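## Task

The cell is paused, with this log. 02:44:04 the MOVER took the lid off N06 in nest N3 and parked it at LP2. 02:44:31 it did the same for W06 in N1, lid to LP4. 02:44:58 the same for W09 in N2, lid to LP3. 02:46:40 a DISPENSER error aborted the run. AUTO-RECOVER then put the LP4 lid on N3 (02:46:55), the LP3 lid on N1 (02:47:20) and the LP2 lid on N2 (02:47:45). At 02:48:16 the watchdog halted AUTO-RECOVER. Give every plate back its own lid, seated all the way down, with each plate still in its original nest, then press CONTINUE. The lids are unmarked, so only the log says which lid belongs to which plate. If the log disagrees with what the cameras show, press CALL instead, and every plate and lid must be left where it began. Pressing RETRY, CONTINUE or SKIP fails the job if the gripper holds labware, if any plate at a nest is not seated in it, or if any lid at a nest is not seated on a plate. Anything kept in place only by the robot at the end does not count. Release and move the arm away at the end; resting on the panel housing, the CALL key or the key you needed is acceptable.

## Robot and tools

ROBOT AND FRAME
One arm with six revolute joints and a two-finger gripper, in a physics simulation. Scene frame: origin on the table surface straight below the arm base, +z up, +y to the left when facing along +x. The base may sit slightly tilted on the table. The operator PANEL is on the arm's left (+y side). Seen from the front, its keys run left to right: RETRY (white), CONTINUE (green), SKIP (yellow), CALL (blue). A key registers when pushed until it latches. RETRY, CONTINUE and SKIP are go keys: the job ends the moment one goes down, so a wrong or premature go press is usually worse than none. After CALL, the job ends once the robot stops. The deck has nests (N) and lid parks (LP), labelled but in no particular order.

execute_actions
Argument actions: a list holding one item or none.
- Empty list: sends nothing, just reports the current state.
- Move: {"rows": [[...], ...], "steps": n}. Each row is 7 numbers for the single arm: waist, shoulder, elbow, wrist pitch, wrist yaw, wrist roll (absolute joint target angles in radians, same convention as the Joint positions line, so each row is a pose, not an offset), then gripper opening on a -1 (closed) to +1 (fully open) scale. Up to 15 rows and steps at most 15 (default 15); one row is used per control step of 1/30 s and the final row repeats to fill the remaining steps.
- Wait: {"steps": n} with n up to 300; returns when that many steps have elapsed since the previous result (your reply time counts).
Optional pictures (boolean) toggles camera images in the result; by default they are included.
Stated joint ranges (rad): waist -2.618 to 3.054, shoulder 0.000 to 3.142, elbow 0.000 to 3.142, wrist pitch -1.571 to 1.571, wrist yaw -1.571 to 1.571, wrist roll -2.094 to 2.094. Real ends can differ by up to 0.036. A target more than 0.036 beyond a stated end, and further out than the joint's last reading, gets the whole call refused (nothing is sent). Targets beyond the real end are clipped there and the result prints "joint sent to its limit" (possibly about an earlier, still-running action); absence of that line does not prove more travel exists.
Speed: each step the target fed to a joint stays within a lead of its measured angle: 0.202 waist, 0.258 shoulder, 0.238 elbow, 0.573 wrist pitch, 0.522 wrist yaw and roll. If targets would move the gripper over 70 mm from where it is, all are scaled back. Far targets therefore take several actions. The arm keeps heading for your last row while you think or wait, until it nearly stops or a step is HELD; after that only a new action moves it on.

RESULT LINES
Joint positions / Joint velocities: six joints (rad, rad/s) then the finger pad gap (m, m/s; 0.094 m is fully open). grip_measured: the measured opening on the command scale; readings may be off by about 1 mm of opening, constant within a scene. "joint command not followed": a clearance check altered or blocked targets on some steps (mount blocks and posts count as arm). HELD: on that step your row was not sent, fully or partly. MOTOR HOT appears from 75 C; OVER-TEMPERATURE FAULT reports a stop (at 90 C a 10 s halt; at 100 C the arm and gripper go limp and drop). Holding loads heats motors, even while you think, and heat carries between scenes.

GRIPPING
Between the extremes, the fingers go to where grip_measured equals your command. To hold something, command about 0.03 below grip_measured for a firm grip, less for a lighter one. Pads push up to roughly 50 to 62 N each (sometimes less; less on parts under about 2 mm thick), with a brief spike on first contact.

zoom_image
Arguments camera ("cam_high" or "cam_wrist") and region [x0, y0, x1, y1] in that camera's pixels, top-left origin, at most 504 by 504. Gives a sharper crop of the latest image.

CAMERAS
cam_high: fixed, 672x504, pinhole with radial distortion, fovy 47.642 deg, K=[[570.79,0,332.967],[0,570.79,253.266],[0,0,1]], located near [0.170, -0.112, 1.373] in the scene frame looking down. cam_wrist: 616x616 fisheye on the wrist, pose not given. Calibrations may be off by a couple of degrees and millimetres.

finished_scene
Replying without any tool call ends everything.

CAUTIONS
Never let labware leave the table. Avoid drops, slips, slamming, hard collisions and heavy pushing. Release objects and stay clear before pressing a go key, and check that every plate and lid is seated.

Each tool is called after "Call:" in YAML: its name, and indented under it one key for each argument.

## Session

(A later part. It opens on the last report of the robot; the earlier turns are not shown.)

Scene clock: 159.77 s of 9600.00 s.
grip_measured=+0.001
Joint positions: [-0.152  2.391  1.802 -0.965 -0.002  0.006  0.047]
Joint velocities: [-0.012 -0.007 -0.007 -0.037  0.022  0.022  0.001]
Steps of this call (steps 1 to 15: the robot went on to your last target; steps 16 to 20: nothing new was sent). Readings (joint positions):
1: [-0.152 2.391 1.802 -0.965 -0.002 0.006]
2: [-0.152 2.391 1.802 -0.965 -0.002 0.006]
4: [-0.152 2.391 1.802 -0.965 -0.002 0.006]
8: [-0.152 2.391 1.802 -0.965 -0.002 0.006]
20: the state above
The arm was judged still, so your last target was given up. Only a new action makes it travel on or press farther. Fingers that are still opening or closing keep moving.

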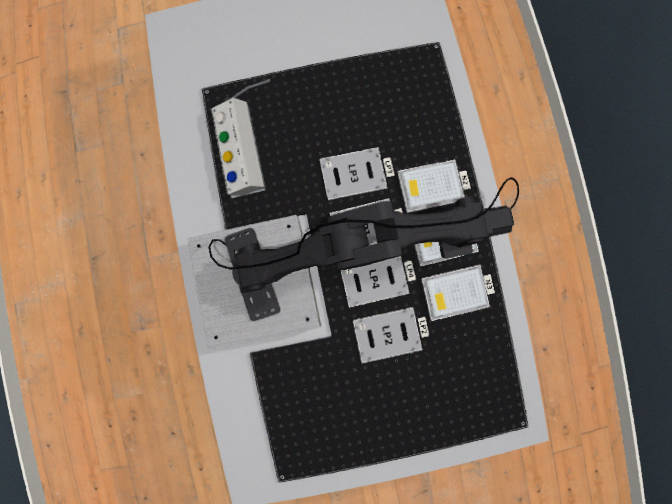

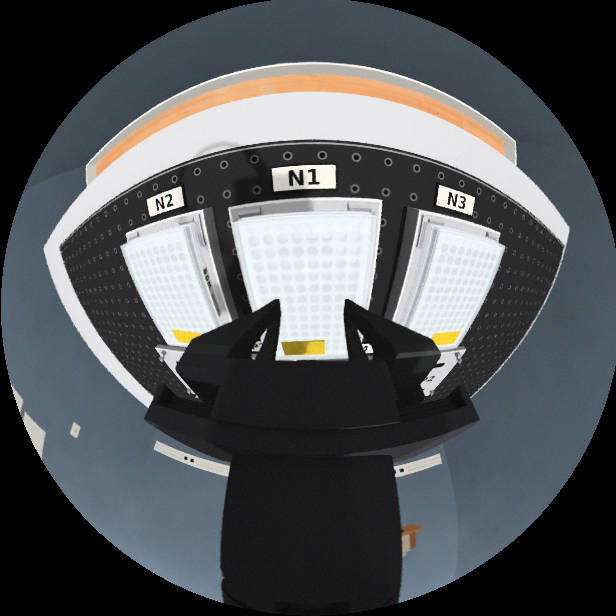

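Call:
zoom_image:
  camera: "cam_wrist"
  region: [215, 190, 400, 370]

Region (215, 190, 400, 370) of cam_wrist's 616x616 image, scaled by 2.724, with more detail than that image has; it fills the top 490 rows of this view, and the rest is white.

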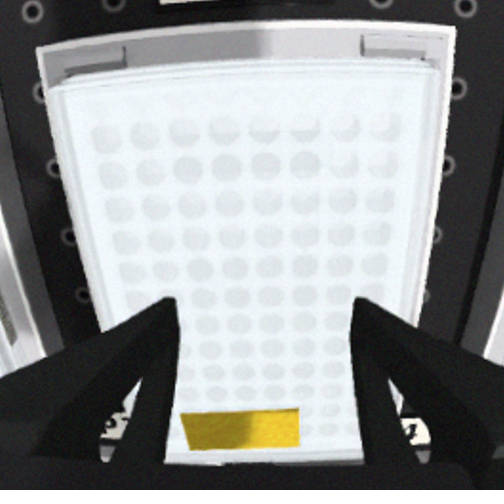

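Call:
execute_actions:
  actions:
    - {"rows": [[-0.135, 2.38, 1.87, -1.02, 0.0, -0.03, 1.0]], "steps": 15}
  pictures: false

Call:
execute_actions:
  actions:
    - {"steps": 20}

Scene clock: 170.90 s of 9600.00 s.
grip_measured=+1.000
Joint positions: [-0.141  2.393  1.847 -1.002 -0.002 -0.022  0.094]
Joint velocities: [ 0.007  0.002 -0.012  0.022 -0.051 -0.022  0.   ]
Steps of this call (steps 1 to 90: nothing new was sent; then 7.63 s passed at rest; steps 91 to 105: all 15 steps of this action). Readings (joint positions):
91: [-0.151 2.391 1.809 -0.973 -0.002 0.002]
92: [-0.150 2.393 1.818 -0.983 -0.002 -0.003]
94: [-0.147 2.393 1.836 -0.992 -0.002 -0.011]
98: [-0.142 2.393 1.847 -0.993 -0.002 -0.018]
105: the state above

Scene clock: 171.57 s of 9600.00 s.
grip_measured=+1.000
Joint positions: [-0.141  2.393  1.847 -1.004 -0.002 -0.023  0.094]
Joint velocities: [ 0.007 -0.007  0.002 -0.007  0.007 -0.081  0.   ]
Steps of this call (steps 1 to 15: the robot went on to your last target; steps 16 to 20: nothing new was sent). Readings (joint positions):
1: [-0.141 2.393 1.847 -1.003 -0.002 -0.022]
2: [-0.141 2.393 1.847 -1.003 -0.002 -0.023]
4: [-0.141 2.393 1.847 -1.003 -0.002 -0.023]
8: [-0.141 2.393 1.847 -1.004 -0.002 -0.023]
20: the state above
The arm was judged still, so your last target was given up. Only a new action makes it travel on or press farther. Fingers that are still opening or closing keep moving.

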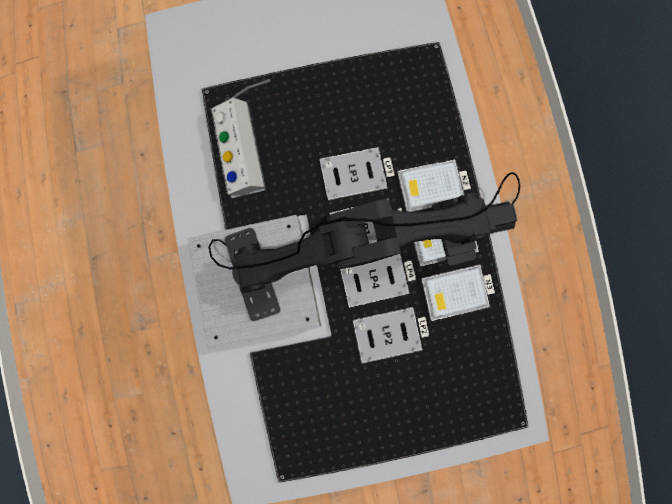

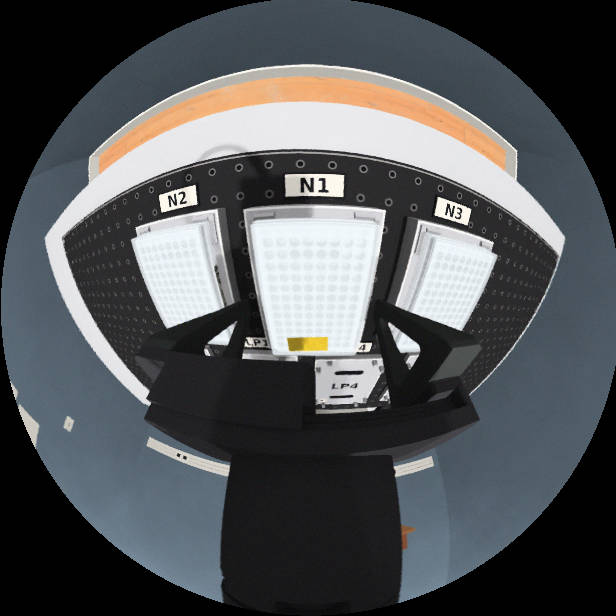

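Call:
zoom_image:
  camera: "cam_wrist"
  region: [225, 195, 400, 365]

Region (225, 195, 400, 365) of cam_wrist's 616x616 image, scaled by 2.880, with more detail than that image has; it fills the top 490 rows of this view, and the rest is white.

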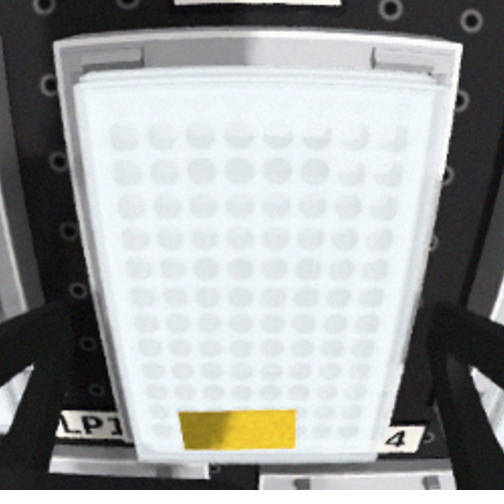

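Call:
execute_actions:
  actions:
    - {"rows": [[-0.152, 2.38, 1.87, -1.02, 0.0, -0.03, 1.0], [-0.152, 2.38, 1.87, -1.02, 0.0, -0.03, 1.0], [-0.152, 2.38, 1.87, -1.02, 0.0, -0.03, 1.0], [-0.152, 2.38, 1.87, -1.02, 0.0, -0.03, 1.0], [-0.152, 2.38, 1.87, -1.02, 0.0, -0.03, 1.0], [-0.152, 2.38, 1.87, -1.02, 0.0, -0.03, 1.0], [-0.152, 2.38, 1.87, -1.02, 0.0, -0.03, 1.0], [-0.152, 2.38, 1.87, -1.02, 0.0, -0.03, 1.0], [-0.152, 2.38, 1.83, -0.97, 0.0, -0.03, 1.0], [-0.152, 2.38, 1.81, -0.95, 0.0, -0.03, 1.0], [-0.152, 2.38, 1.795, -0.935, 0.0, -0.03, 1.0], [-0.152, 2.38, 1.78, -0.92, 0.0, -0.03, 1.0]], "steps": 15}
  pictures: false

Call:
execute_actions:
  actions:
    - {"steps": 20}

Scene clock: 178.57 s of 9600.00 s.
grip_measured=+1.000
Joint positions: [-0.141  2.393  1.788 -0.96  -0.002 -0.024  0.094]
Joint velocities: [ 0.022 -0.012 -0.178  0.066  0.037 -0.037  0.   ]
Steps of this call (steps 1 to 90: nothing new was sent; then 3.50 s passed at rest; steps 91 to 105: all 15 steps of this action). Readings (joint positions):
91: [-0.141 2.393 1.847 -1.004 -0.002 -0.023]
92: [-0.141 2.393 1.847 -1.004 -0.002 -0.023]
94: [-0.141 2.393 1.847 -1.004 -0.002 -0.024]
98: [-0.141 2.393 1.847 -1.004 -0.002 -0.024]
105: the state above

Scene clock: 179.23 s of 9600.00 s.
grip_measured=+1.000
Joint positions: [-0.141  2.393  1.782 -0.941 -0.002 -0.024  0.094]
Joint velocities: [ 0.007 -0.002 -0.002  0.007 -0.037 -0.022  0.   ]
Steps of this call (steps 1 to 20: the robot went on to your last target). Readings (joint positions):
1: [-0.141 2.393 1.783 -0.960 -0.002 -0.024]
2: [-0.141 2.393 1.782 -0.959 -0.002 -0.024]
4: [-0.141 2.393 1.782 -0.954 -0.002 -0.024]
8: [-0.141 2.393 1.782 -0.946 -0.002 -0.024]
20: the state above

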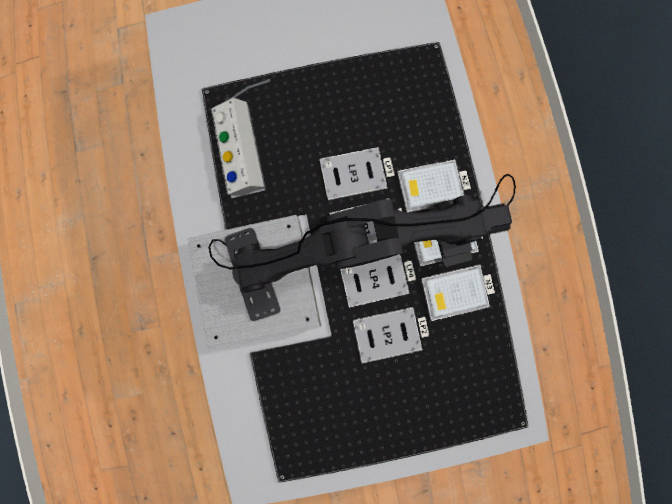

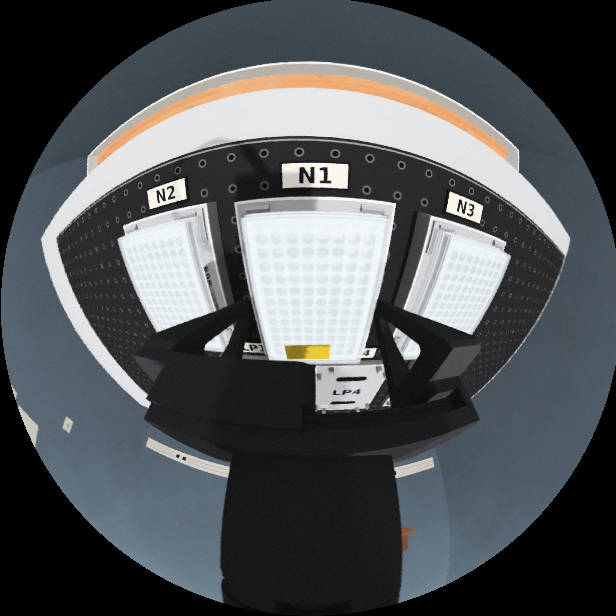

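Call:
execute_actions:
  actions:
    - {"rows": [[-0.146, 2.38, 1.78, -0.92, 0.0, -0.03, 0.9], [-0.146, 2.38, 1.78, -0.92, 0.0, -0.03, 0.86], [-0.146, 2.38, 1.78, -0.92, 0.0, -0.03, 0.83], [-0.146, 2.38, 1.78, -0.92, 0.0, -0.03, 0.81], [-0.146, 2.38, 1.78, -0.92, 0.0, -0.03, 0.79]], "steps": 15}

Scene clock: 182.40 s of 9600.00 s.
grip_measured=+0.800
Joint positions: [-0.141  2.393  1.782 -0.941  0.    -0.024  0.085]
Joint velocities: [-0.002 -0.002  0.007  0.022  0.007 -0.007  0.001]
Steps of this call (steps 1 to 15: the robot went on to your last target; steps 16 to 80: nothing new was sent; steps 81 to 95: all 15 steps of this action). Readings (joint positions):
81: [-0.141 2.393 1.782 -0.941 -0.002 -0.024]
82: [-0.141 2.393 1.782 -0.941 -0.002 -0.024]
84: [-0.141 2.393 1.782 -0.941 -0.000 -0.024]
88: [-0.141 2.393 1.782 -0.941 0.000 -0.024]
95: the state above

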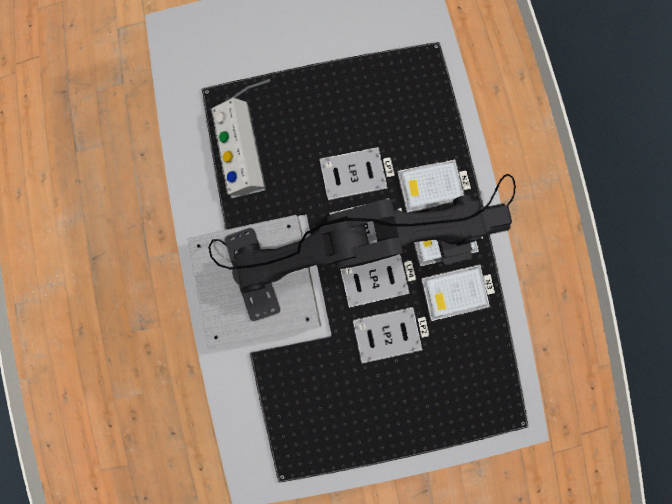

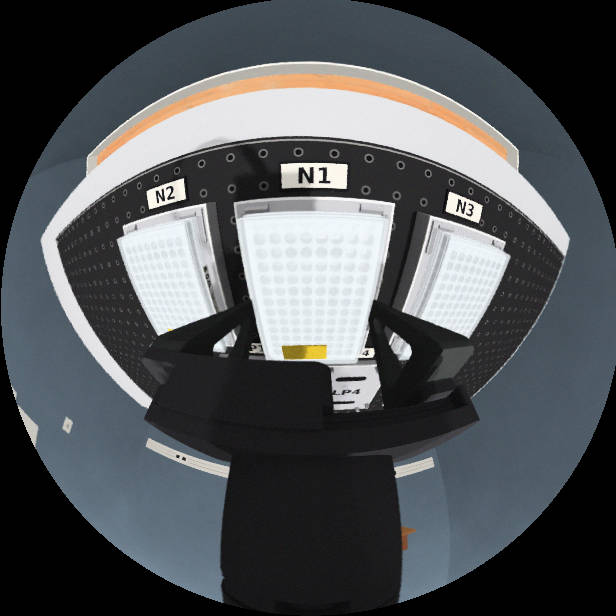

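Call:
execute_actions:
  actions:
    - {"rows": [[-0.146, 2.38, 1.78, -0.92, 0.0, -0.03, 0.77], [-0.146, 2.38, 1.78, -0.92, 0.0, -0.03, 0.77], [-0.146, 2.38, 1.78, -0.92, 0.0, -0.03, 0.77], [-0.146, 2.38, 1.78, -0.92, 0.0, -0.03, 0.77], [-0.146, 2.38, 1.81, -0.96, 0.0, -0.03, 0.77], [-0.146, 2.38, 1.825, -0.975, 0.0, -0.03, 0.77], [-0.146, 2.38, 1.84, -0.99, 0.0, -0.03, 0.77], [-0.146, 2.38, 1.855, -1.005, 0.0, -0.03, 0.77], [-0.146, 2.38, 1.87, -1.02, 0.0, -0.03, 0.77], [-0.146, 2.38, 1.885, -1.035, 0.0, -0.03, 0.77], [-0.146, 2.38, 1.90, -1.05, 0.0, -0.03, 0.77], [-0.146, 2.38, 1.915, -1.065, 0.0, -0.03, 0.77], [-0.146, 2.38, 1.93, -1.08, 0.0, -0.03, 0.77]], "steps": 15}
  pictures: false

Call:
execute_actions:
  actions:
    - {"steps": 20}

Scene clock: 187.60 s of 9600.00 s.
grip_measured=+0.786
Joint positions: [-0.141  2.393  1.902 -1.028  0.    -0.024  0.084]
Joint velocities: [-0.007 -0.007  0.242 -0.081 -0.007  0.007  0.001]
Steps of this call (steps 1 to 15: the robot went on to your last target; steps 16 to 90: nothing new was sent; then 1.70 s passed at rest; steps 91 to 105: all 15 steps of this action). Readings (joint positions):
91: [-0.141 2.393 1.782 -0.941 0.000 -0.024]
92: [-0.141 2.393 1.782 -0.941 0.000 -0.024]
94: [-0.141 2.393 1.782 -0.941 0.000 -0.024]
98: [-0.141 2.393 1.799 -0.962 0.000 -0.024]
105: the state above

Scene clock: 188.27 s of 9600.00 s.
grip_measured=+0.786
Joint positions: [-0.141  2.393  1.91  -1.064  0.    -0.024  0.084]
Joint velocities: [ 0.012 -0.007 -0.007  0.081  0.037 -0.022  0.   ]
Steps of this call (steps 1 to 20: the robot went on to your last target). Readings (joint positions):
1: [-0.141 2.393 1.908 -1.031 0.000 -0.024]
2: [-0.141 2.393 1.910 -1.035 0.000 -0.024]
4: [-0.141 2.393 1.910 -1.044 0.000 -0.024]
8: [-0.141 2.393 1.910 -1.057 0.000 -0.024]
20: the state above

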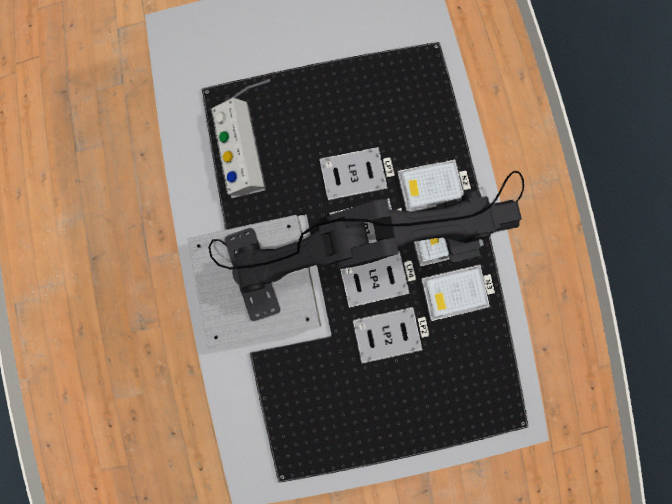

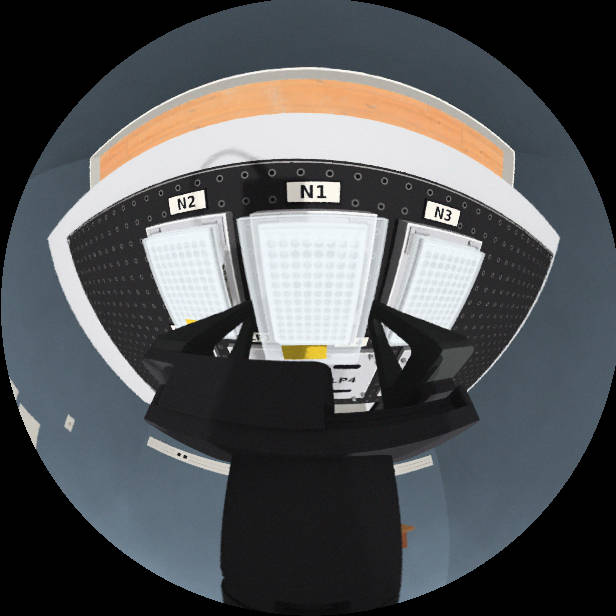

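Call:
execute_actions:
  actions:
    - {"rows": [[-0.07, 2.19, 1.60, -0.96, 0.0, 0.05, 0.76]], "steps": 10}
  pictures: false

Call:
execute_actions:
  actions:
    - {"rows": [[0.01, 1.98, 1.25, -0.82, 0.0, 0.125, 0.76]], "steps": 10}
  pictures: false

Call:
execute_actions:
  actions:
    - {"rows": [[0.081, 1.77, 0.91, -0.67, 0.0, 0.2, 0.76]], "steps": 15}
  pictures: false

Call:
execute_actions:
  actions:
    - {"steps": 20}

Scene clock: 196.07 s of 9600.00 s.
grip_measured=+0.779
Joint positions: [-0.06   2.216  1.605 -0.993 -0.002  0.035  0.084]
Joint velocities: [-0.051  0.012  0.022  0.095 -0.066  0.007 -0.   ]
Steps of this call (steps 1 to 15: the robot went on to your last target; steps 16 to 90: nothing new was sent; then 4.47 s passed at rest; steps 91 to 100: all 10 steps of this action). Readings (joint positions):
91: [-0.136 2.366 1.861 -1.022 0.003 -0.013]
92: [-0.129 2.319 1.776 -0.987 0.005 -0.001]
94: [-0.101 2.242 1.650 -0.994 0.005 0.015]
98: [-0.061 2.216 1.605 -0.999 -0.001 0.031]
100: the state above

Scene clock: 196.40 s of 9600.00 s.
grip_measured=+0.779
Joint positions: [ 0.016  1.992  1.249 -0.867 -0.002  0.109  0.084]
Joint velocities: [-0.002 -0.002 -0.002  0.139 -0.066  0.007 -0.001]
Steps of this call (steps 1 to 10: all 10 steps of this action). Readings (joint positions):
1: [-0.056 2.186 1.558 -0.940 0.001 0.049]
2: [-0.048 2.134 1.473 -0.890 0.004 0.063]
4: [-0.018 2.032 1.327 -0.876 0.004 0.084]
8: [0.017 1.992 1.251 -0.876 -0.002 0.103]
10: the state above

Scene clock: 196.90 s of 9600.00 s.
grip_measured=+0.779
Joint positions: [ 0.083  1.782  0.902 -0.7   -0.003  0.19   0.084]
Joint velocities: [-0.012 -0.012 -0.002 -0.007  0.007  0.022 -0.001]
Steps of this call (steps 1 to 15: all 15 steps of this action). Readings (joint positions):
1: [0.021 1.965 1.207 -0.811 0.000 0.123]
2: [0.032 1.913 1.130 -0.754 0.002 0.137]
4: [0.063 1.811 0.990 -0.732 0.001 0.158]
8: [0.083 1.782 0.903 -0.733 -0.003 0.179]
15: the state above

Scene clock: 197.57 s of 9600.00 s.
grip_measured=+0.779
Joint positions: [ 0.083  1.782  0.902 -0.692 -0.003  0.193  0.084]
Joint velocities: [ 0.002 -0.017  0.007 -0.037  0.022 -0.037  0.   ]
Steps of this call (steps 1 to 15: the robot went on to your last target; steps 16 to 20: nothing new was sent). Readings (joint positions):
1: [0.083 1.782 0.902 -0.698 -0.003 0.191]
2: [0.083 1.782 0.902 -0.697 -0.003 0.192]
4: [0.083 1.782 0.902 -0.694 -0.003 0.192]
8: [0.083 1.782 0.902 -0.692 -0.003 0.193]
20: the state above
The arm was judged still, so your last target was given up. Only a new action makes it travel on or press farther. Fingers that are still opening or closing keep moving.

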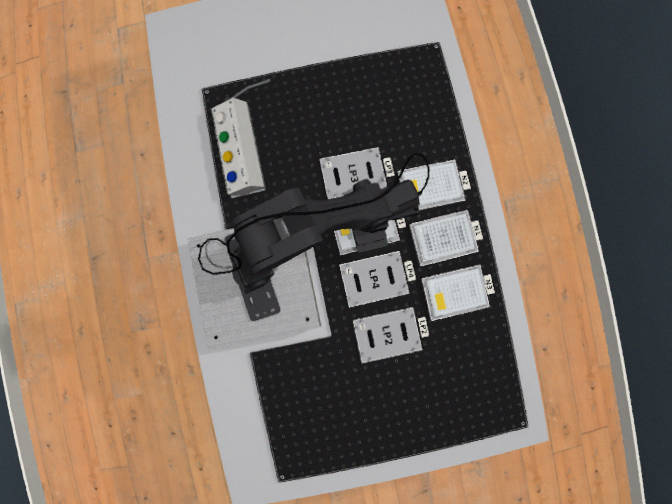

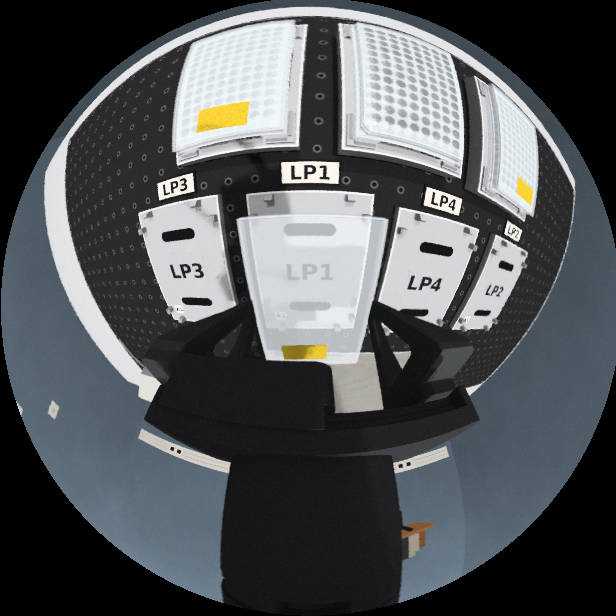

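Call:
execute_actions:
  actions:
    - {"rows": [[0.081, 1.81, 0.897, -0.63, 0.0, 0.2, 0.76], [0.081, 1.83, 0.894, -0.60, 0.0, 0.2, 0.76], [0.081, 1.85, 0.89, -0.57, 0.0, 0.2, 0.76], [0.081, 1.87, 0.887, -0.545, 0.0, 0.2, 0.76]], "steps": 15}
  pictures: false

Call:
execute_actions:
  actions:
    - {"steps": 20}

Scene clock: 203.27 s of 9600.00 s.
grip_measured=+0.779
Joint positions: [ 0.083  1.868  0.892 -0.573 -0.003  0.193  0.084]
Joint velocities: [-0.002 -0.002 -0.012  0.066  0.066 -0.022 -0.   ]
Steps of this call (steps 1 to 90: nothing new was sent; then 2.20 s passed at rest; steps 91 to 105: all 15 steps of this action). Readings (joint positions):
91: [0.083 1.783 0.902 -0.688 -0.003 0.193]
92: [0.083 1.789 0.902 -0.678 -0.003 0.193]
94: [0.083 1.814 0.902 -0.643 -0.003 0.193]
98: [0.083 1.865 0.897 -0.593 -0.003 0.193]
105: the state above

Scene clock: 203.93 s of 9600.00 s.
grip_measured=+0.779
Joint positions: [ 0.083  1.868  0.892 -0.566 -0.003  0.193  0.084]
Joint velocities: [-0.002 -0.012 -0.002  0.007 -0.051 -0.037 -0.   ]
Steps of this call (steps 1 to 15: the robot went on to your last target; steps 16 to 20: nothing new was sent). Readings (joint positions):
1: [0.083 1.868 0.892 -0.571 -0.003 0.193]
2: [0.083 1.868 0.892 -0.570 -0.003 0.193]
4: [0.083 1.868 0.892 -0.568 -0.003 0.193]
8: [0.083 1.868 0.892 -0.567 -0.003 0.193]
20: the state above
The arm was judged still, so your last target was given up. Only a new action makes it travel on or press farther. Fingers that are still opening or closing keep moving.

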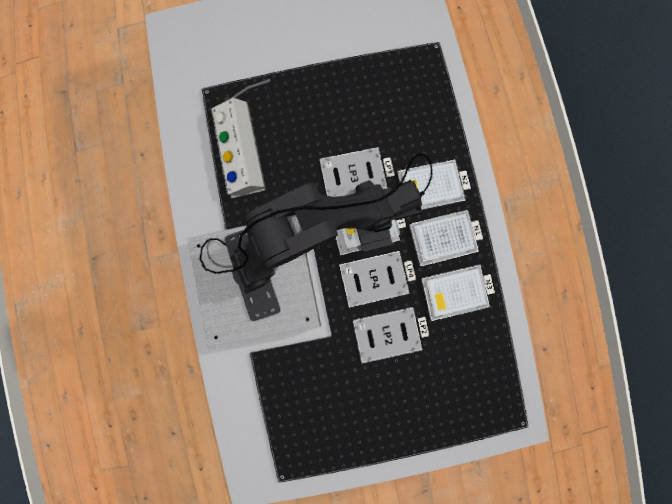

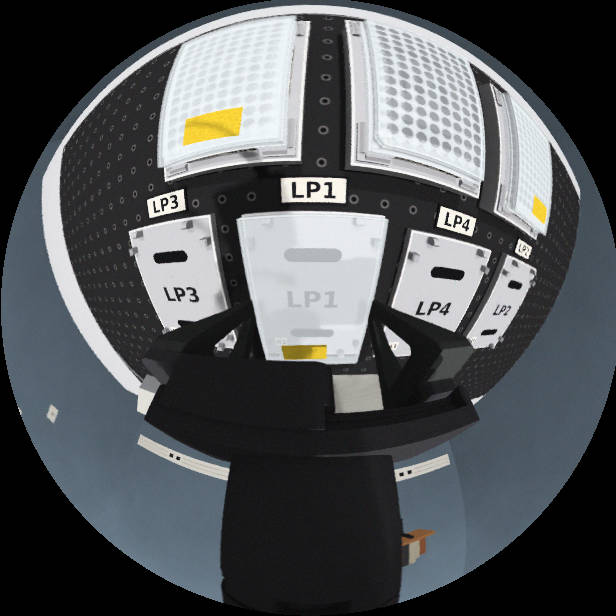

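Call:
zoom_image:
  camera: "cam_wrist"
  region: [215, 170, 410, 370]

Region (215, 170, 410, 370) of cam_wrist's 616x616 image, scaled by 2.520, with more detail than that image has; it fills the left 491 columns of this view, and the rest is white.

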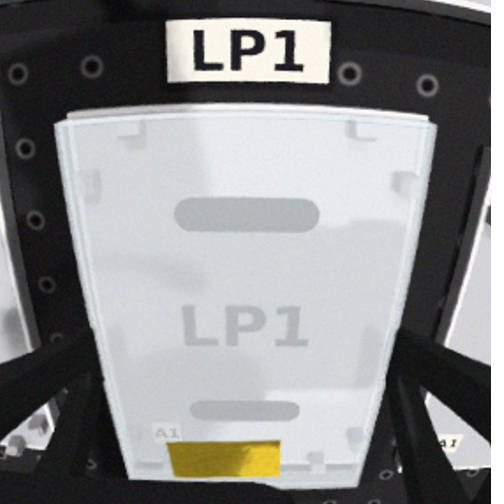

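Call:
execute_actions:
  actions:
    - {"rows": [[0.081, 1.892, 0.847, -0.495, 0.0, 0.2, 0.76]], "steps": 15}
  pictures: false

Call:
execute_actions:
  actions:
    - {"steps": 20}

Call:
zoom_image:
  camera: "cam_wrist"
  region: [215, 170, 410, 370]

Scene clock: 216.67 s of 9600.00 s.
grip_measured=+0.779
Joint positions: [ 0.083  1.884  0.853 -0.519 -0.003  0.193  0.084]
Joint velocities: [ 0.007  0.007 -0.017 -0.022  0.081 -0.022 -0.001]
Steps of this call (steps 1 to 90: nothing new was sent; then 9.23 s passed at rest; steps 91 to 105: all 15 steps of this action). Readings (joint positions):
91: [0.083 1.868 0.887 -0.557 -0.003 0.193]
92: [0.083 1.868 0.879 -0.544 -0.003 0.193]
94: [0.083 1.874 0.865 -0.533 -0.003 0.193]
98: [0.083 1.884 0.853 -0.529 -0.003 0.193]
105: the state above

Scene clock: 217.33 s of 9600.00 s.
grip_measured=+0.779
Joint positions: [ 0.083  1.884  0.853 -0.516 -0.003  0.193  0.084]
Joint velocities: [ 0.007 -0.012 -0.012 -0.051 -0.066  0.022 -0.001]
Steps of this call (steps 1 to 15: the robot went on to your last target; steps 16 to 20: nothing new was sent). Readings (joint positions):
1: [0.083 1.884 0.853 -0.518 -0.003 0.193]
2: [0.083 1.884 0.853 -0.518 -0.003 0.193]
4: [0.083 1.884 0.853 -0.517 -0.003 0.193]
8: [0.083 1.884 0.853 -0.516 -0.003 0.193]
20: the state above
The arm was judged still, so your last target was given up. Only a new action makes it travel on or press farther. Fingers that are still opening or closing keep moving.

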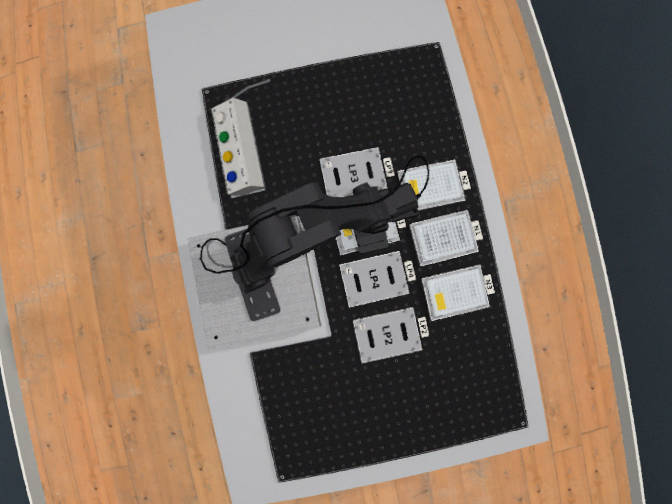

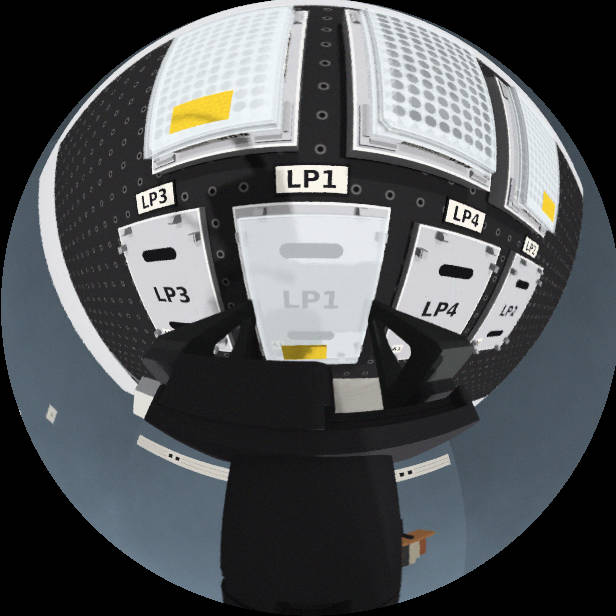

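Region (215, 170, 410, 370) of cam_wrist's 616x616 image, scaled by 2.520, with more detail than that image has; it fills the left 491 columns of this view, and the rest is white.

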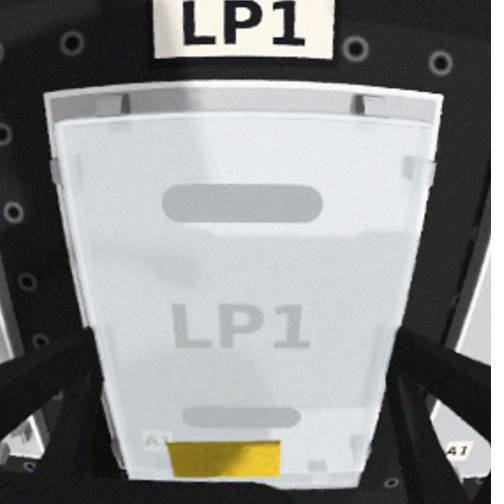

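Call:
execute_actions:
  actions:
    - {"rows": [[0.096, 1.892, 0.847, -0.495, 0.0, 0.2, 0.76]], "steps": 15}
  pictures: false

Scene clock: 222.13 s of 9600.00 s.
grip_measured=+0.779
Joint positions: [ 0.088  1.884  0.853 -0.516 -0.003  0.193  0.084]
Joint velocities: [-0.017  0.012 -0.012  0.066 -0.007 -0.007 -0.002]
Steps of this call (steps 1 to 90: nothing new was sent; then 1.30 s passed at rest; steps 91 to 105: all 15 steps of this action). Readings (joint positions):
91: [0.083 1.884 0.853 -0.516 -0.003 0.193]
92: [0.084 1.884 0.853 -0.516 -0.003 0.193]
94: [0.086 1.884 0.853 -0.516 -0.003 0.193]
98: [0.088 1.884 0.853 -0.516 -0.003 0.193]
105: the state above

Call:
execute_actions:
  actions:
    - {"rows": [[0.096, 1.905, 0.842, -0.475, 0.0, 0.2, 0.76], [0.096, 1.905, 0.842, -0.475, 0.0, 0.2, 0.76], [0.096, 1.905, 0.842, -0.475, 0.0, 0.2, 0.76], [0.096, 1.92, 0.836, -0.455, 0.0, 0.2, 0.76]], "steps": 15}
  pictures: false

Call:
execute_actions:
  actions:
    - {"steps": 15}

Call:
zoom_image:
  camera: "cam_wrist"
  region: [215, 170, 410, 370]

Scene clock: 226.13 s of 9600.00 s.
grip_measured=+0.779
Joint positions: [ 0.088  1.907  0.853 -0.481  0.     0.195  0.084]
Joint velocities: [-0.002 -0.022  0.002 -0.007 -0.022 -0.037 -0.   ]
Steps of this call (steps 1 to 15: the robot went on to your last target; steps 16 to 90: nothing new was sent; then 0.50 s passed at rest; steps 91 to 105: all 15 steps of this action). Readings (joint positions):
91: [0.088 1.884 0.853 -0.515 -0.003 0.193]
92: [0.088 1.884 0.853 -0.512 -0.003 0.193]
94: [0.088 1.886 0.853 -0.503 -0.003 0.193]
98: [0.088 1.906 0.853 -0.484 -0.002 0.194]
105: the state above

Scene clock: 226.63 s of 9600.00 s.
grip_measured=+0.779
Joint positions: [ 0.088  1.907  0.853 -0.481  0.     0.195  0.084]
Joint velocities: [ 0.002 -0.007  0.007 -0.11   0.022 -0.007 -0.   ]
Steps of this call (steps 1 to 15: the robot went on to your last target). Readings (joint positions):
1: [0.088 1.907 0.853 -0.481 0.000 0.195]
2: [0.088 1.907 0.853 -0.481 0.000 0.195]
4: [0.088 1.907 0.853 -0.481 0.000 0.195]
8: [0.088 1.907 0.853 -0.481 0.000 0.195]
15: the state above
The arm was judged still, so your last target was given up. Only a new action makes it travel on or press farther. Fingers that are still opening or closing keep moving.

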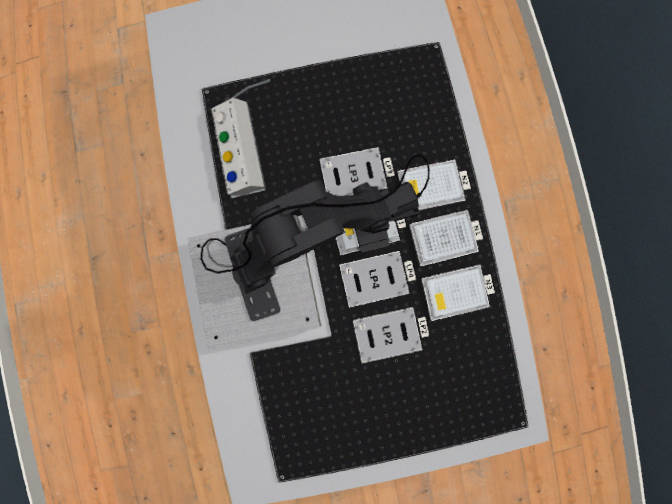

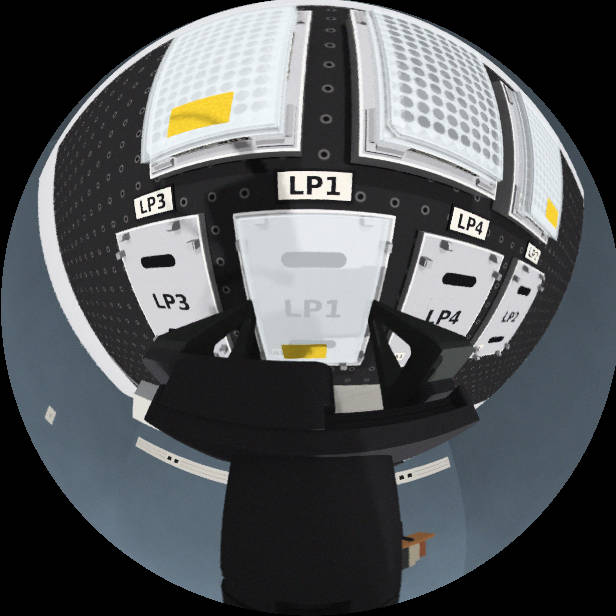

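Region (215, 170, 410, 370) of cam_wrist's 616x616 image, scaled by 2.520, with more detail than that image has; it fills the left 491 columns of this view, and the rest is white.

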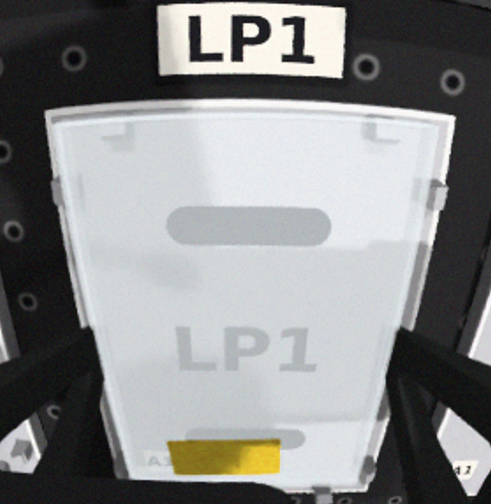

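Call:
execute_actions:
  actions:
    - {"rows": [[0.096, 1.875, 0.847, -0.50, 0.0, 0.2, 0.76], [0.096, 1.875, 0.847, -0.50, 0.0, 0.2, 0.76], [0.096, 1.875, 0.847, -0.50, 0.0, 0.2, 0.76], [0.096, 1.875, 0.847, -0.50, 0.0, 0.2, 0.76], [0.096, 1.875, 0.847, -0.50, 0.0, 0.2, 0.76], [0.096, 1.875, 0.847, -0.50, 0.0, 0.2, 0.76], [0.096, 1.875, 0.83, -0.50, 0.0, 0.2, 0.76]], "steps": 15}
  pictures: false

Call:
execute_actions:
  actions:
    - {"steps": 15}

Call:
zoom_image:
  camera: "cam_wrist"
  region: [215, 170, 410, 370]

Scene clock: 232.13 s of 9600.00 s.
grip_measured=+0.779
Joint positions: [ 0.088  1.907  0.85  -0.48   0.     0.195  0.084]
Joint velocities: [-0.007 -0.002 -0.002 -0.066 -0.037 -0.022  0.   ]
Steps of this call (steps 1 to 90: nothing new was sent; then 2.00 s passed at rest; steps 91 to 105: all 15 steps of this action). Readings (joint positions):
91: [0.088 1.907 0.853 -0.481 0.000 0.195]
92: [0.088 1.907 0.853 -0.481 0.000 0.195]
94: [0.088 1.907 0.853 -0.481 0.000 0.195]
98: [0.088 1.907 0.851 -0.481 0.000 0.195]
105: the state above

Scene clock: 232.63 s of 9600.00 s.
grip_measured=+0.779
Joint positions: [ 0.088  1.907  0.85  -0.48   0.     0.195  0.084]
Joint velocities: [ 0.002 -0.007  0.012 -0.081  0.022 -0.095 -0.   ]
Steps of this call (steps 1 to 15: the robot went on to your last target). Readings (joint positions):
1: [0.088 1.907 0.850 -0.480 0.000 0.195]
2: [0.088 1.907 0.850 -0.480 0.000 0.195]
4: [0.088 1.907 0.850 -0.480 0.000 0.195]
8: [0.088 1.907 0.850 -0.480 0.000 0.195]
15: the state above
The arm was judged still, so your last target was given up. Only a new action makes it travel on or press farther. Fingers that are still opening or closing keep moving.

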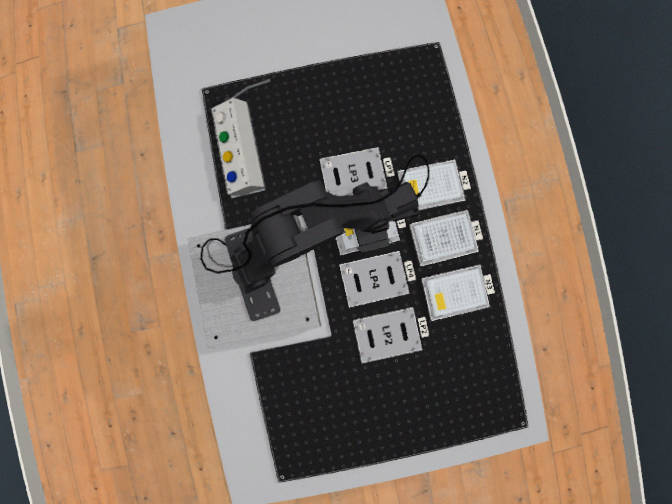

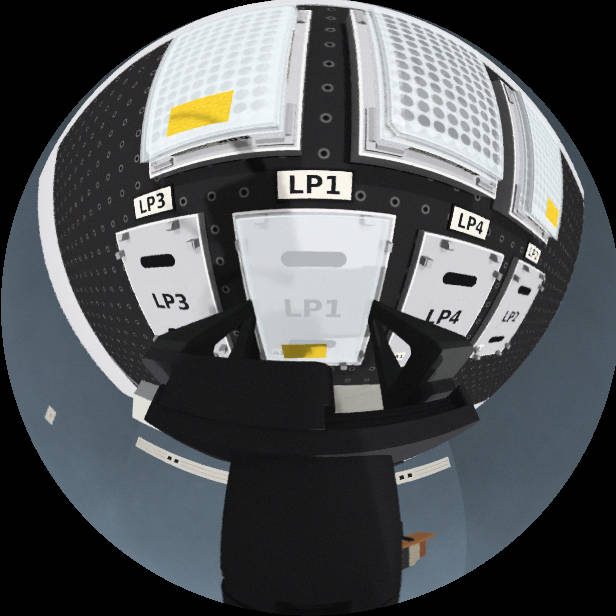

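Region (215, 170, 410, 370) of cam_wrist's 616x616 image, scaled by 2.520, with more detail than that image has; it fills the left 491 columns of this view, and the rest is white.

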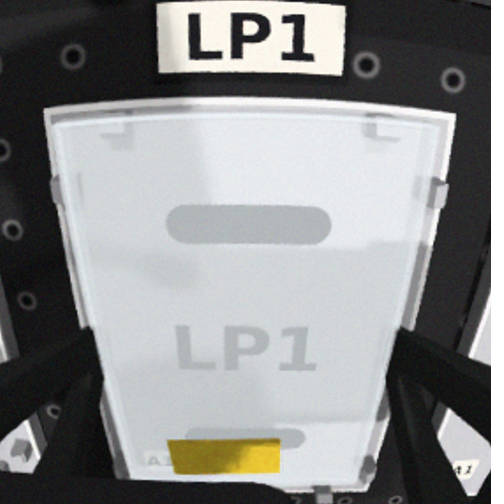

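Call:
execute_actions:
  actions:
    - {"rows": [[0.096, 1.84, 0.86, -0.56, 0.0, 0.2, 0.76]], "steps": 15}
  pictures: false

Call:
execute_actions:
  actions:
    - {"steps": 15}

Call:
zoom_image:
  camera: "cam_wrist"
  region: [215, 170, 410, 370]

Scene clock: 235.00 s of 9600.00 s.
grip_measured=+0.779
Joint positions: [ 0.088  1.866  0.85  -0.541  0.     0.196  0.084]
Joint velocities: [-0.002 -0.017  0.002 -0.066 -0.007 -0.037 -0.   ]
Steps of this call (steps 1 to 56: nothing new was sent; steps 57 to 71: all 15 steps of this action). Readings (joint positions):
57: [0.088 1.903 0.850 -0.482 0.000 0.195]
58: [0.088 1.895 0.850 -0.488 0.000 0.196]
60: [0.088 1.876 0.850 -0.507 0.000 0.196]
64: [0.088 1.866 0.850 -0.528 0.000 0.196]
71: the state above

Scene clock: 235.50 s of 9600.00 s.
grip_measured=+0.779
Joint positions: [ 0.088  1.866  0.85  -0.544  0.     0.196  0.084]
Joint velocities: [-0.007 -0.002 -0.012 -0.007  0.007  0.066  0.001]
Steps of this call (steps 1 to 15: the robot went on to your last target). Readings (joint positions):
1: [0.088 1.866 0.850 -0.542 0.000 0.196]
2: [0.088 1.866 0.850 -0.542 0.000 0.196]
4: [0.088 1.866 0.850 -0.543 0.000 0.196]
8: [0.088 1.866 0.850 -0.544 0.000 0.196]
15: the state above
The arm was judged still, so your last target was given up. Only a new action makes it travel on or press farther. Fingers that are still opening or closing keep moving.

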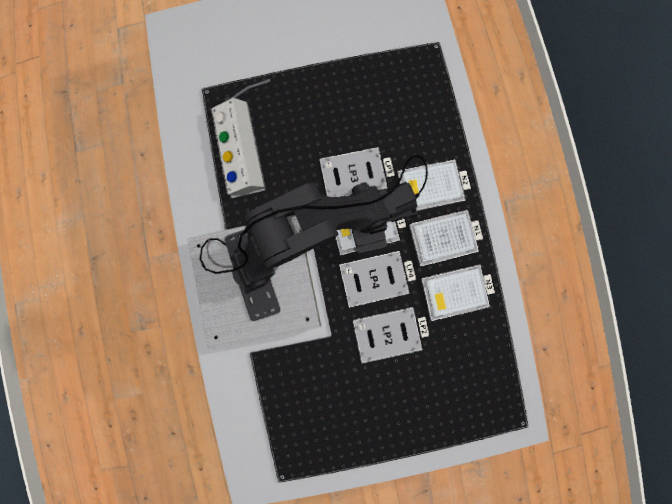

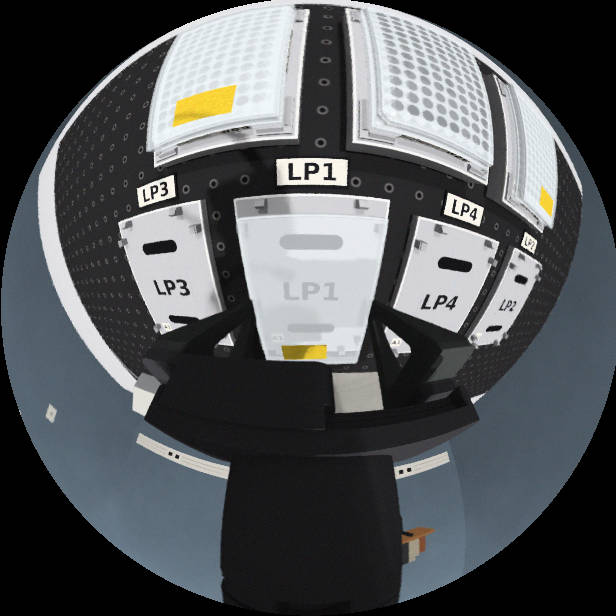

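Region (215, 170, 410, 370) of cam_wrist's 616x616 image, scaled by 2.520, with more detail than that image has; it fills the left 491 columns of this view, and the rest is white.

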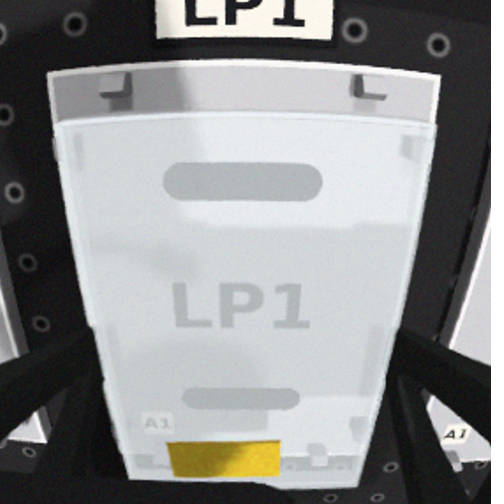

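Call:
execute_actions:
  actions:
    - {"rows": [[0.096, 1.885, 0.85, -0.515, 0.0, 0.2, 0.76], [0.096, 1.89, 0.85, -0.51, 0.0, 0.2, 0.76], [0.096, 1.895, 0.85, -0.505, 0.0, 0.2, 0.76], [0.096, 1.90, 0.85, -0.50, 0.0, 0.2, 0.76], [0.096, 1.905, 0.85, -0.495, 0.0, 0.2, 0.76], [0.096, 1.91, 0.85, -0.49, 0.0, 0.2, 0.76], [0.096, 1.915, 0.85, -0.485, 0.0, 0.2, 0.76], [0.096, 1.92, 0.85, -0.48, 0.0, 0.2, 0.76], [0.096, 1.925, 0.85, -0.475, 0.0, 0.2, 0.76], [0.096, 1.932, 0.85, -0.468, 0.0, 0.2, 0.76]], "steps": 15}
  pictures: false

Call:
execute_actions:
  actions:
    - {"steps": 15}

Call:
zoom_image:
  camera: "cam_wrist"
  region: [215, 170, 410, 370]

Scene clock: 243.00 s of 9600.00 s.
grip_measured=+0.779
Joint positions: [ 0.088  1.921  0.85  -0.497  0.     0.196  0.084]
Joint velocities: [-0.017 -0.002  0.012 -0.007 -0.007  0.066  0.001]
Steps of this call (steps 1 to 90: nothing new was sent; then 4.00 s passed at rest; steps 91 to 105: all 15 steps of this action). Readings (joint positions):
91: [0.088 1.866 0.850 -0.543 0.000 0.196]
92: [0.088 1.867 0.850 -0.542 0.000 0.196]
94: [0.088 1.874 0.850 -0.534 0.000 0.196]
98: [0.088 1.898 0.850 -0.518 0.000 0.196]
105: the state above

Scene clock: 243.50 s of 9600.00 s.
grip_measured=+0.779
Joint positions: [ 0.088  1.921  0.85  -0.492  0.     0.196  0.084]
Joint velocities: [-0.002  0.002 -0.007  0.007  0.037 -0.081  0.   ]
Steps of this call (steps 1 to 15: the robot went on to your last target). Readings (joint positions):
1: [0.088 1.921 0.850 -0.495 0.000 0.196]
2: [0.088 1.921 0.850 -0.494 0.000 0.196]
4: [0.088 1.921 0.850 -0.492 0.000 0.196]
8: [0.088 1.921 0.850 -0.492 0.000 0.196]
15: the state above
The arm was judged still, so your last target was given up. Only a new action makes it travel on or press farther. Fingers that are still opening or closing keep moving.

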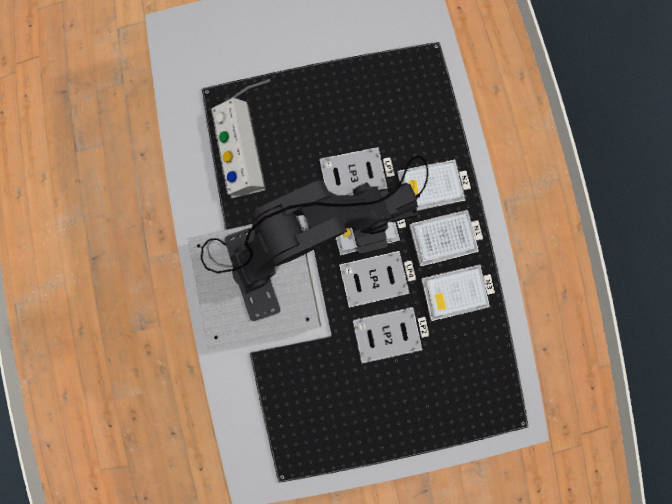

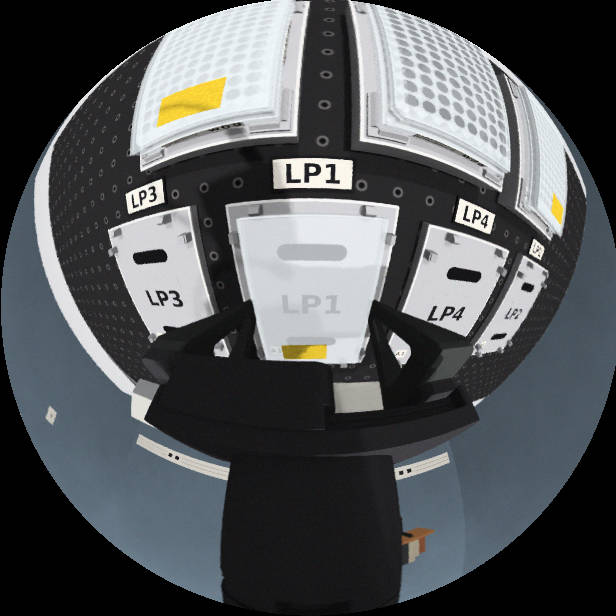

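Region (215, 170, 410, 370) of cam_wrist's 616x616 image, scaled by 2.520, with more detail than that image has; it fills the left 491 columns of this view, and the rest is white.

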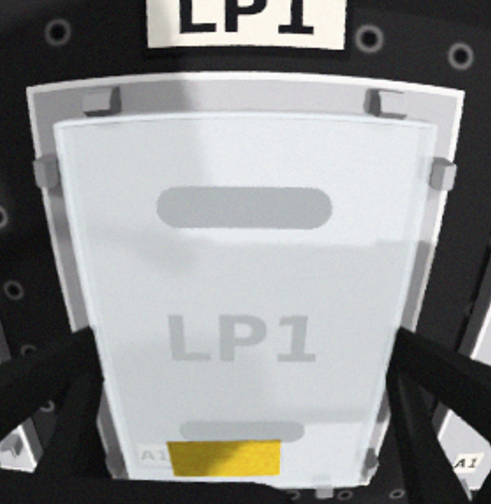

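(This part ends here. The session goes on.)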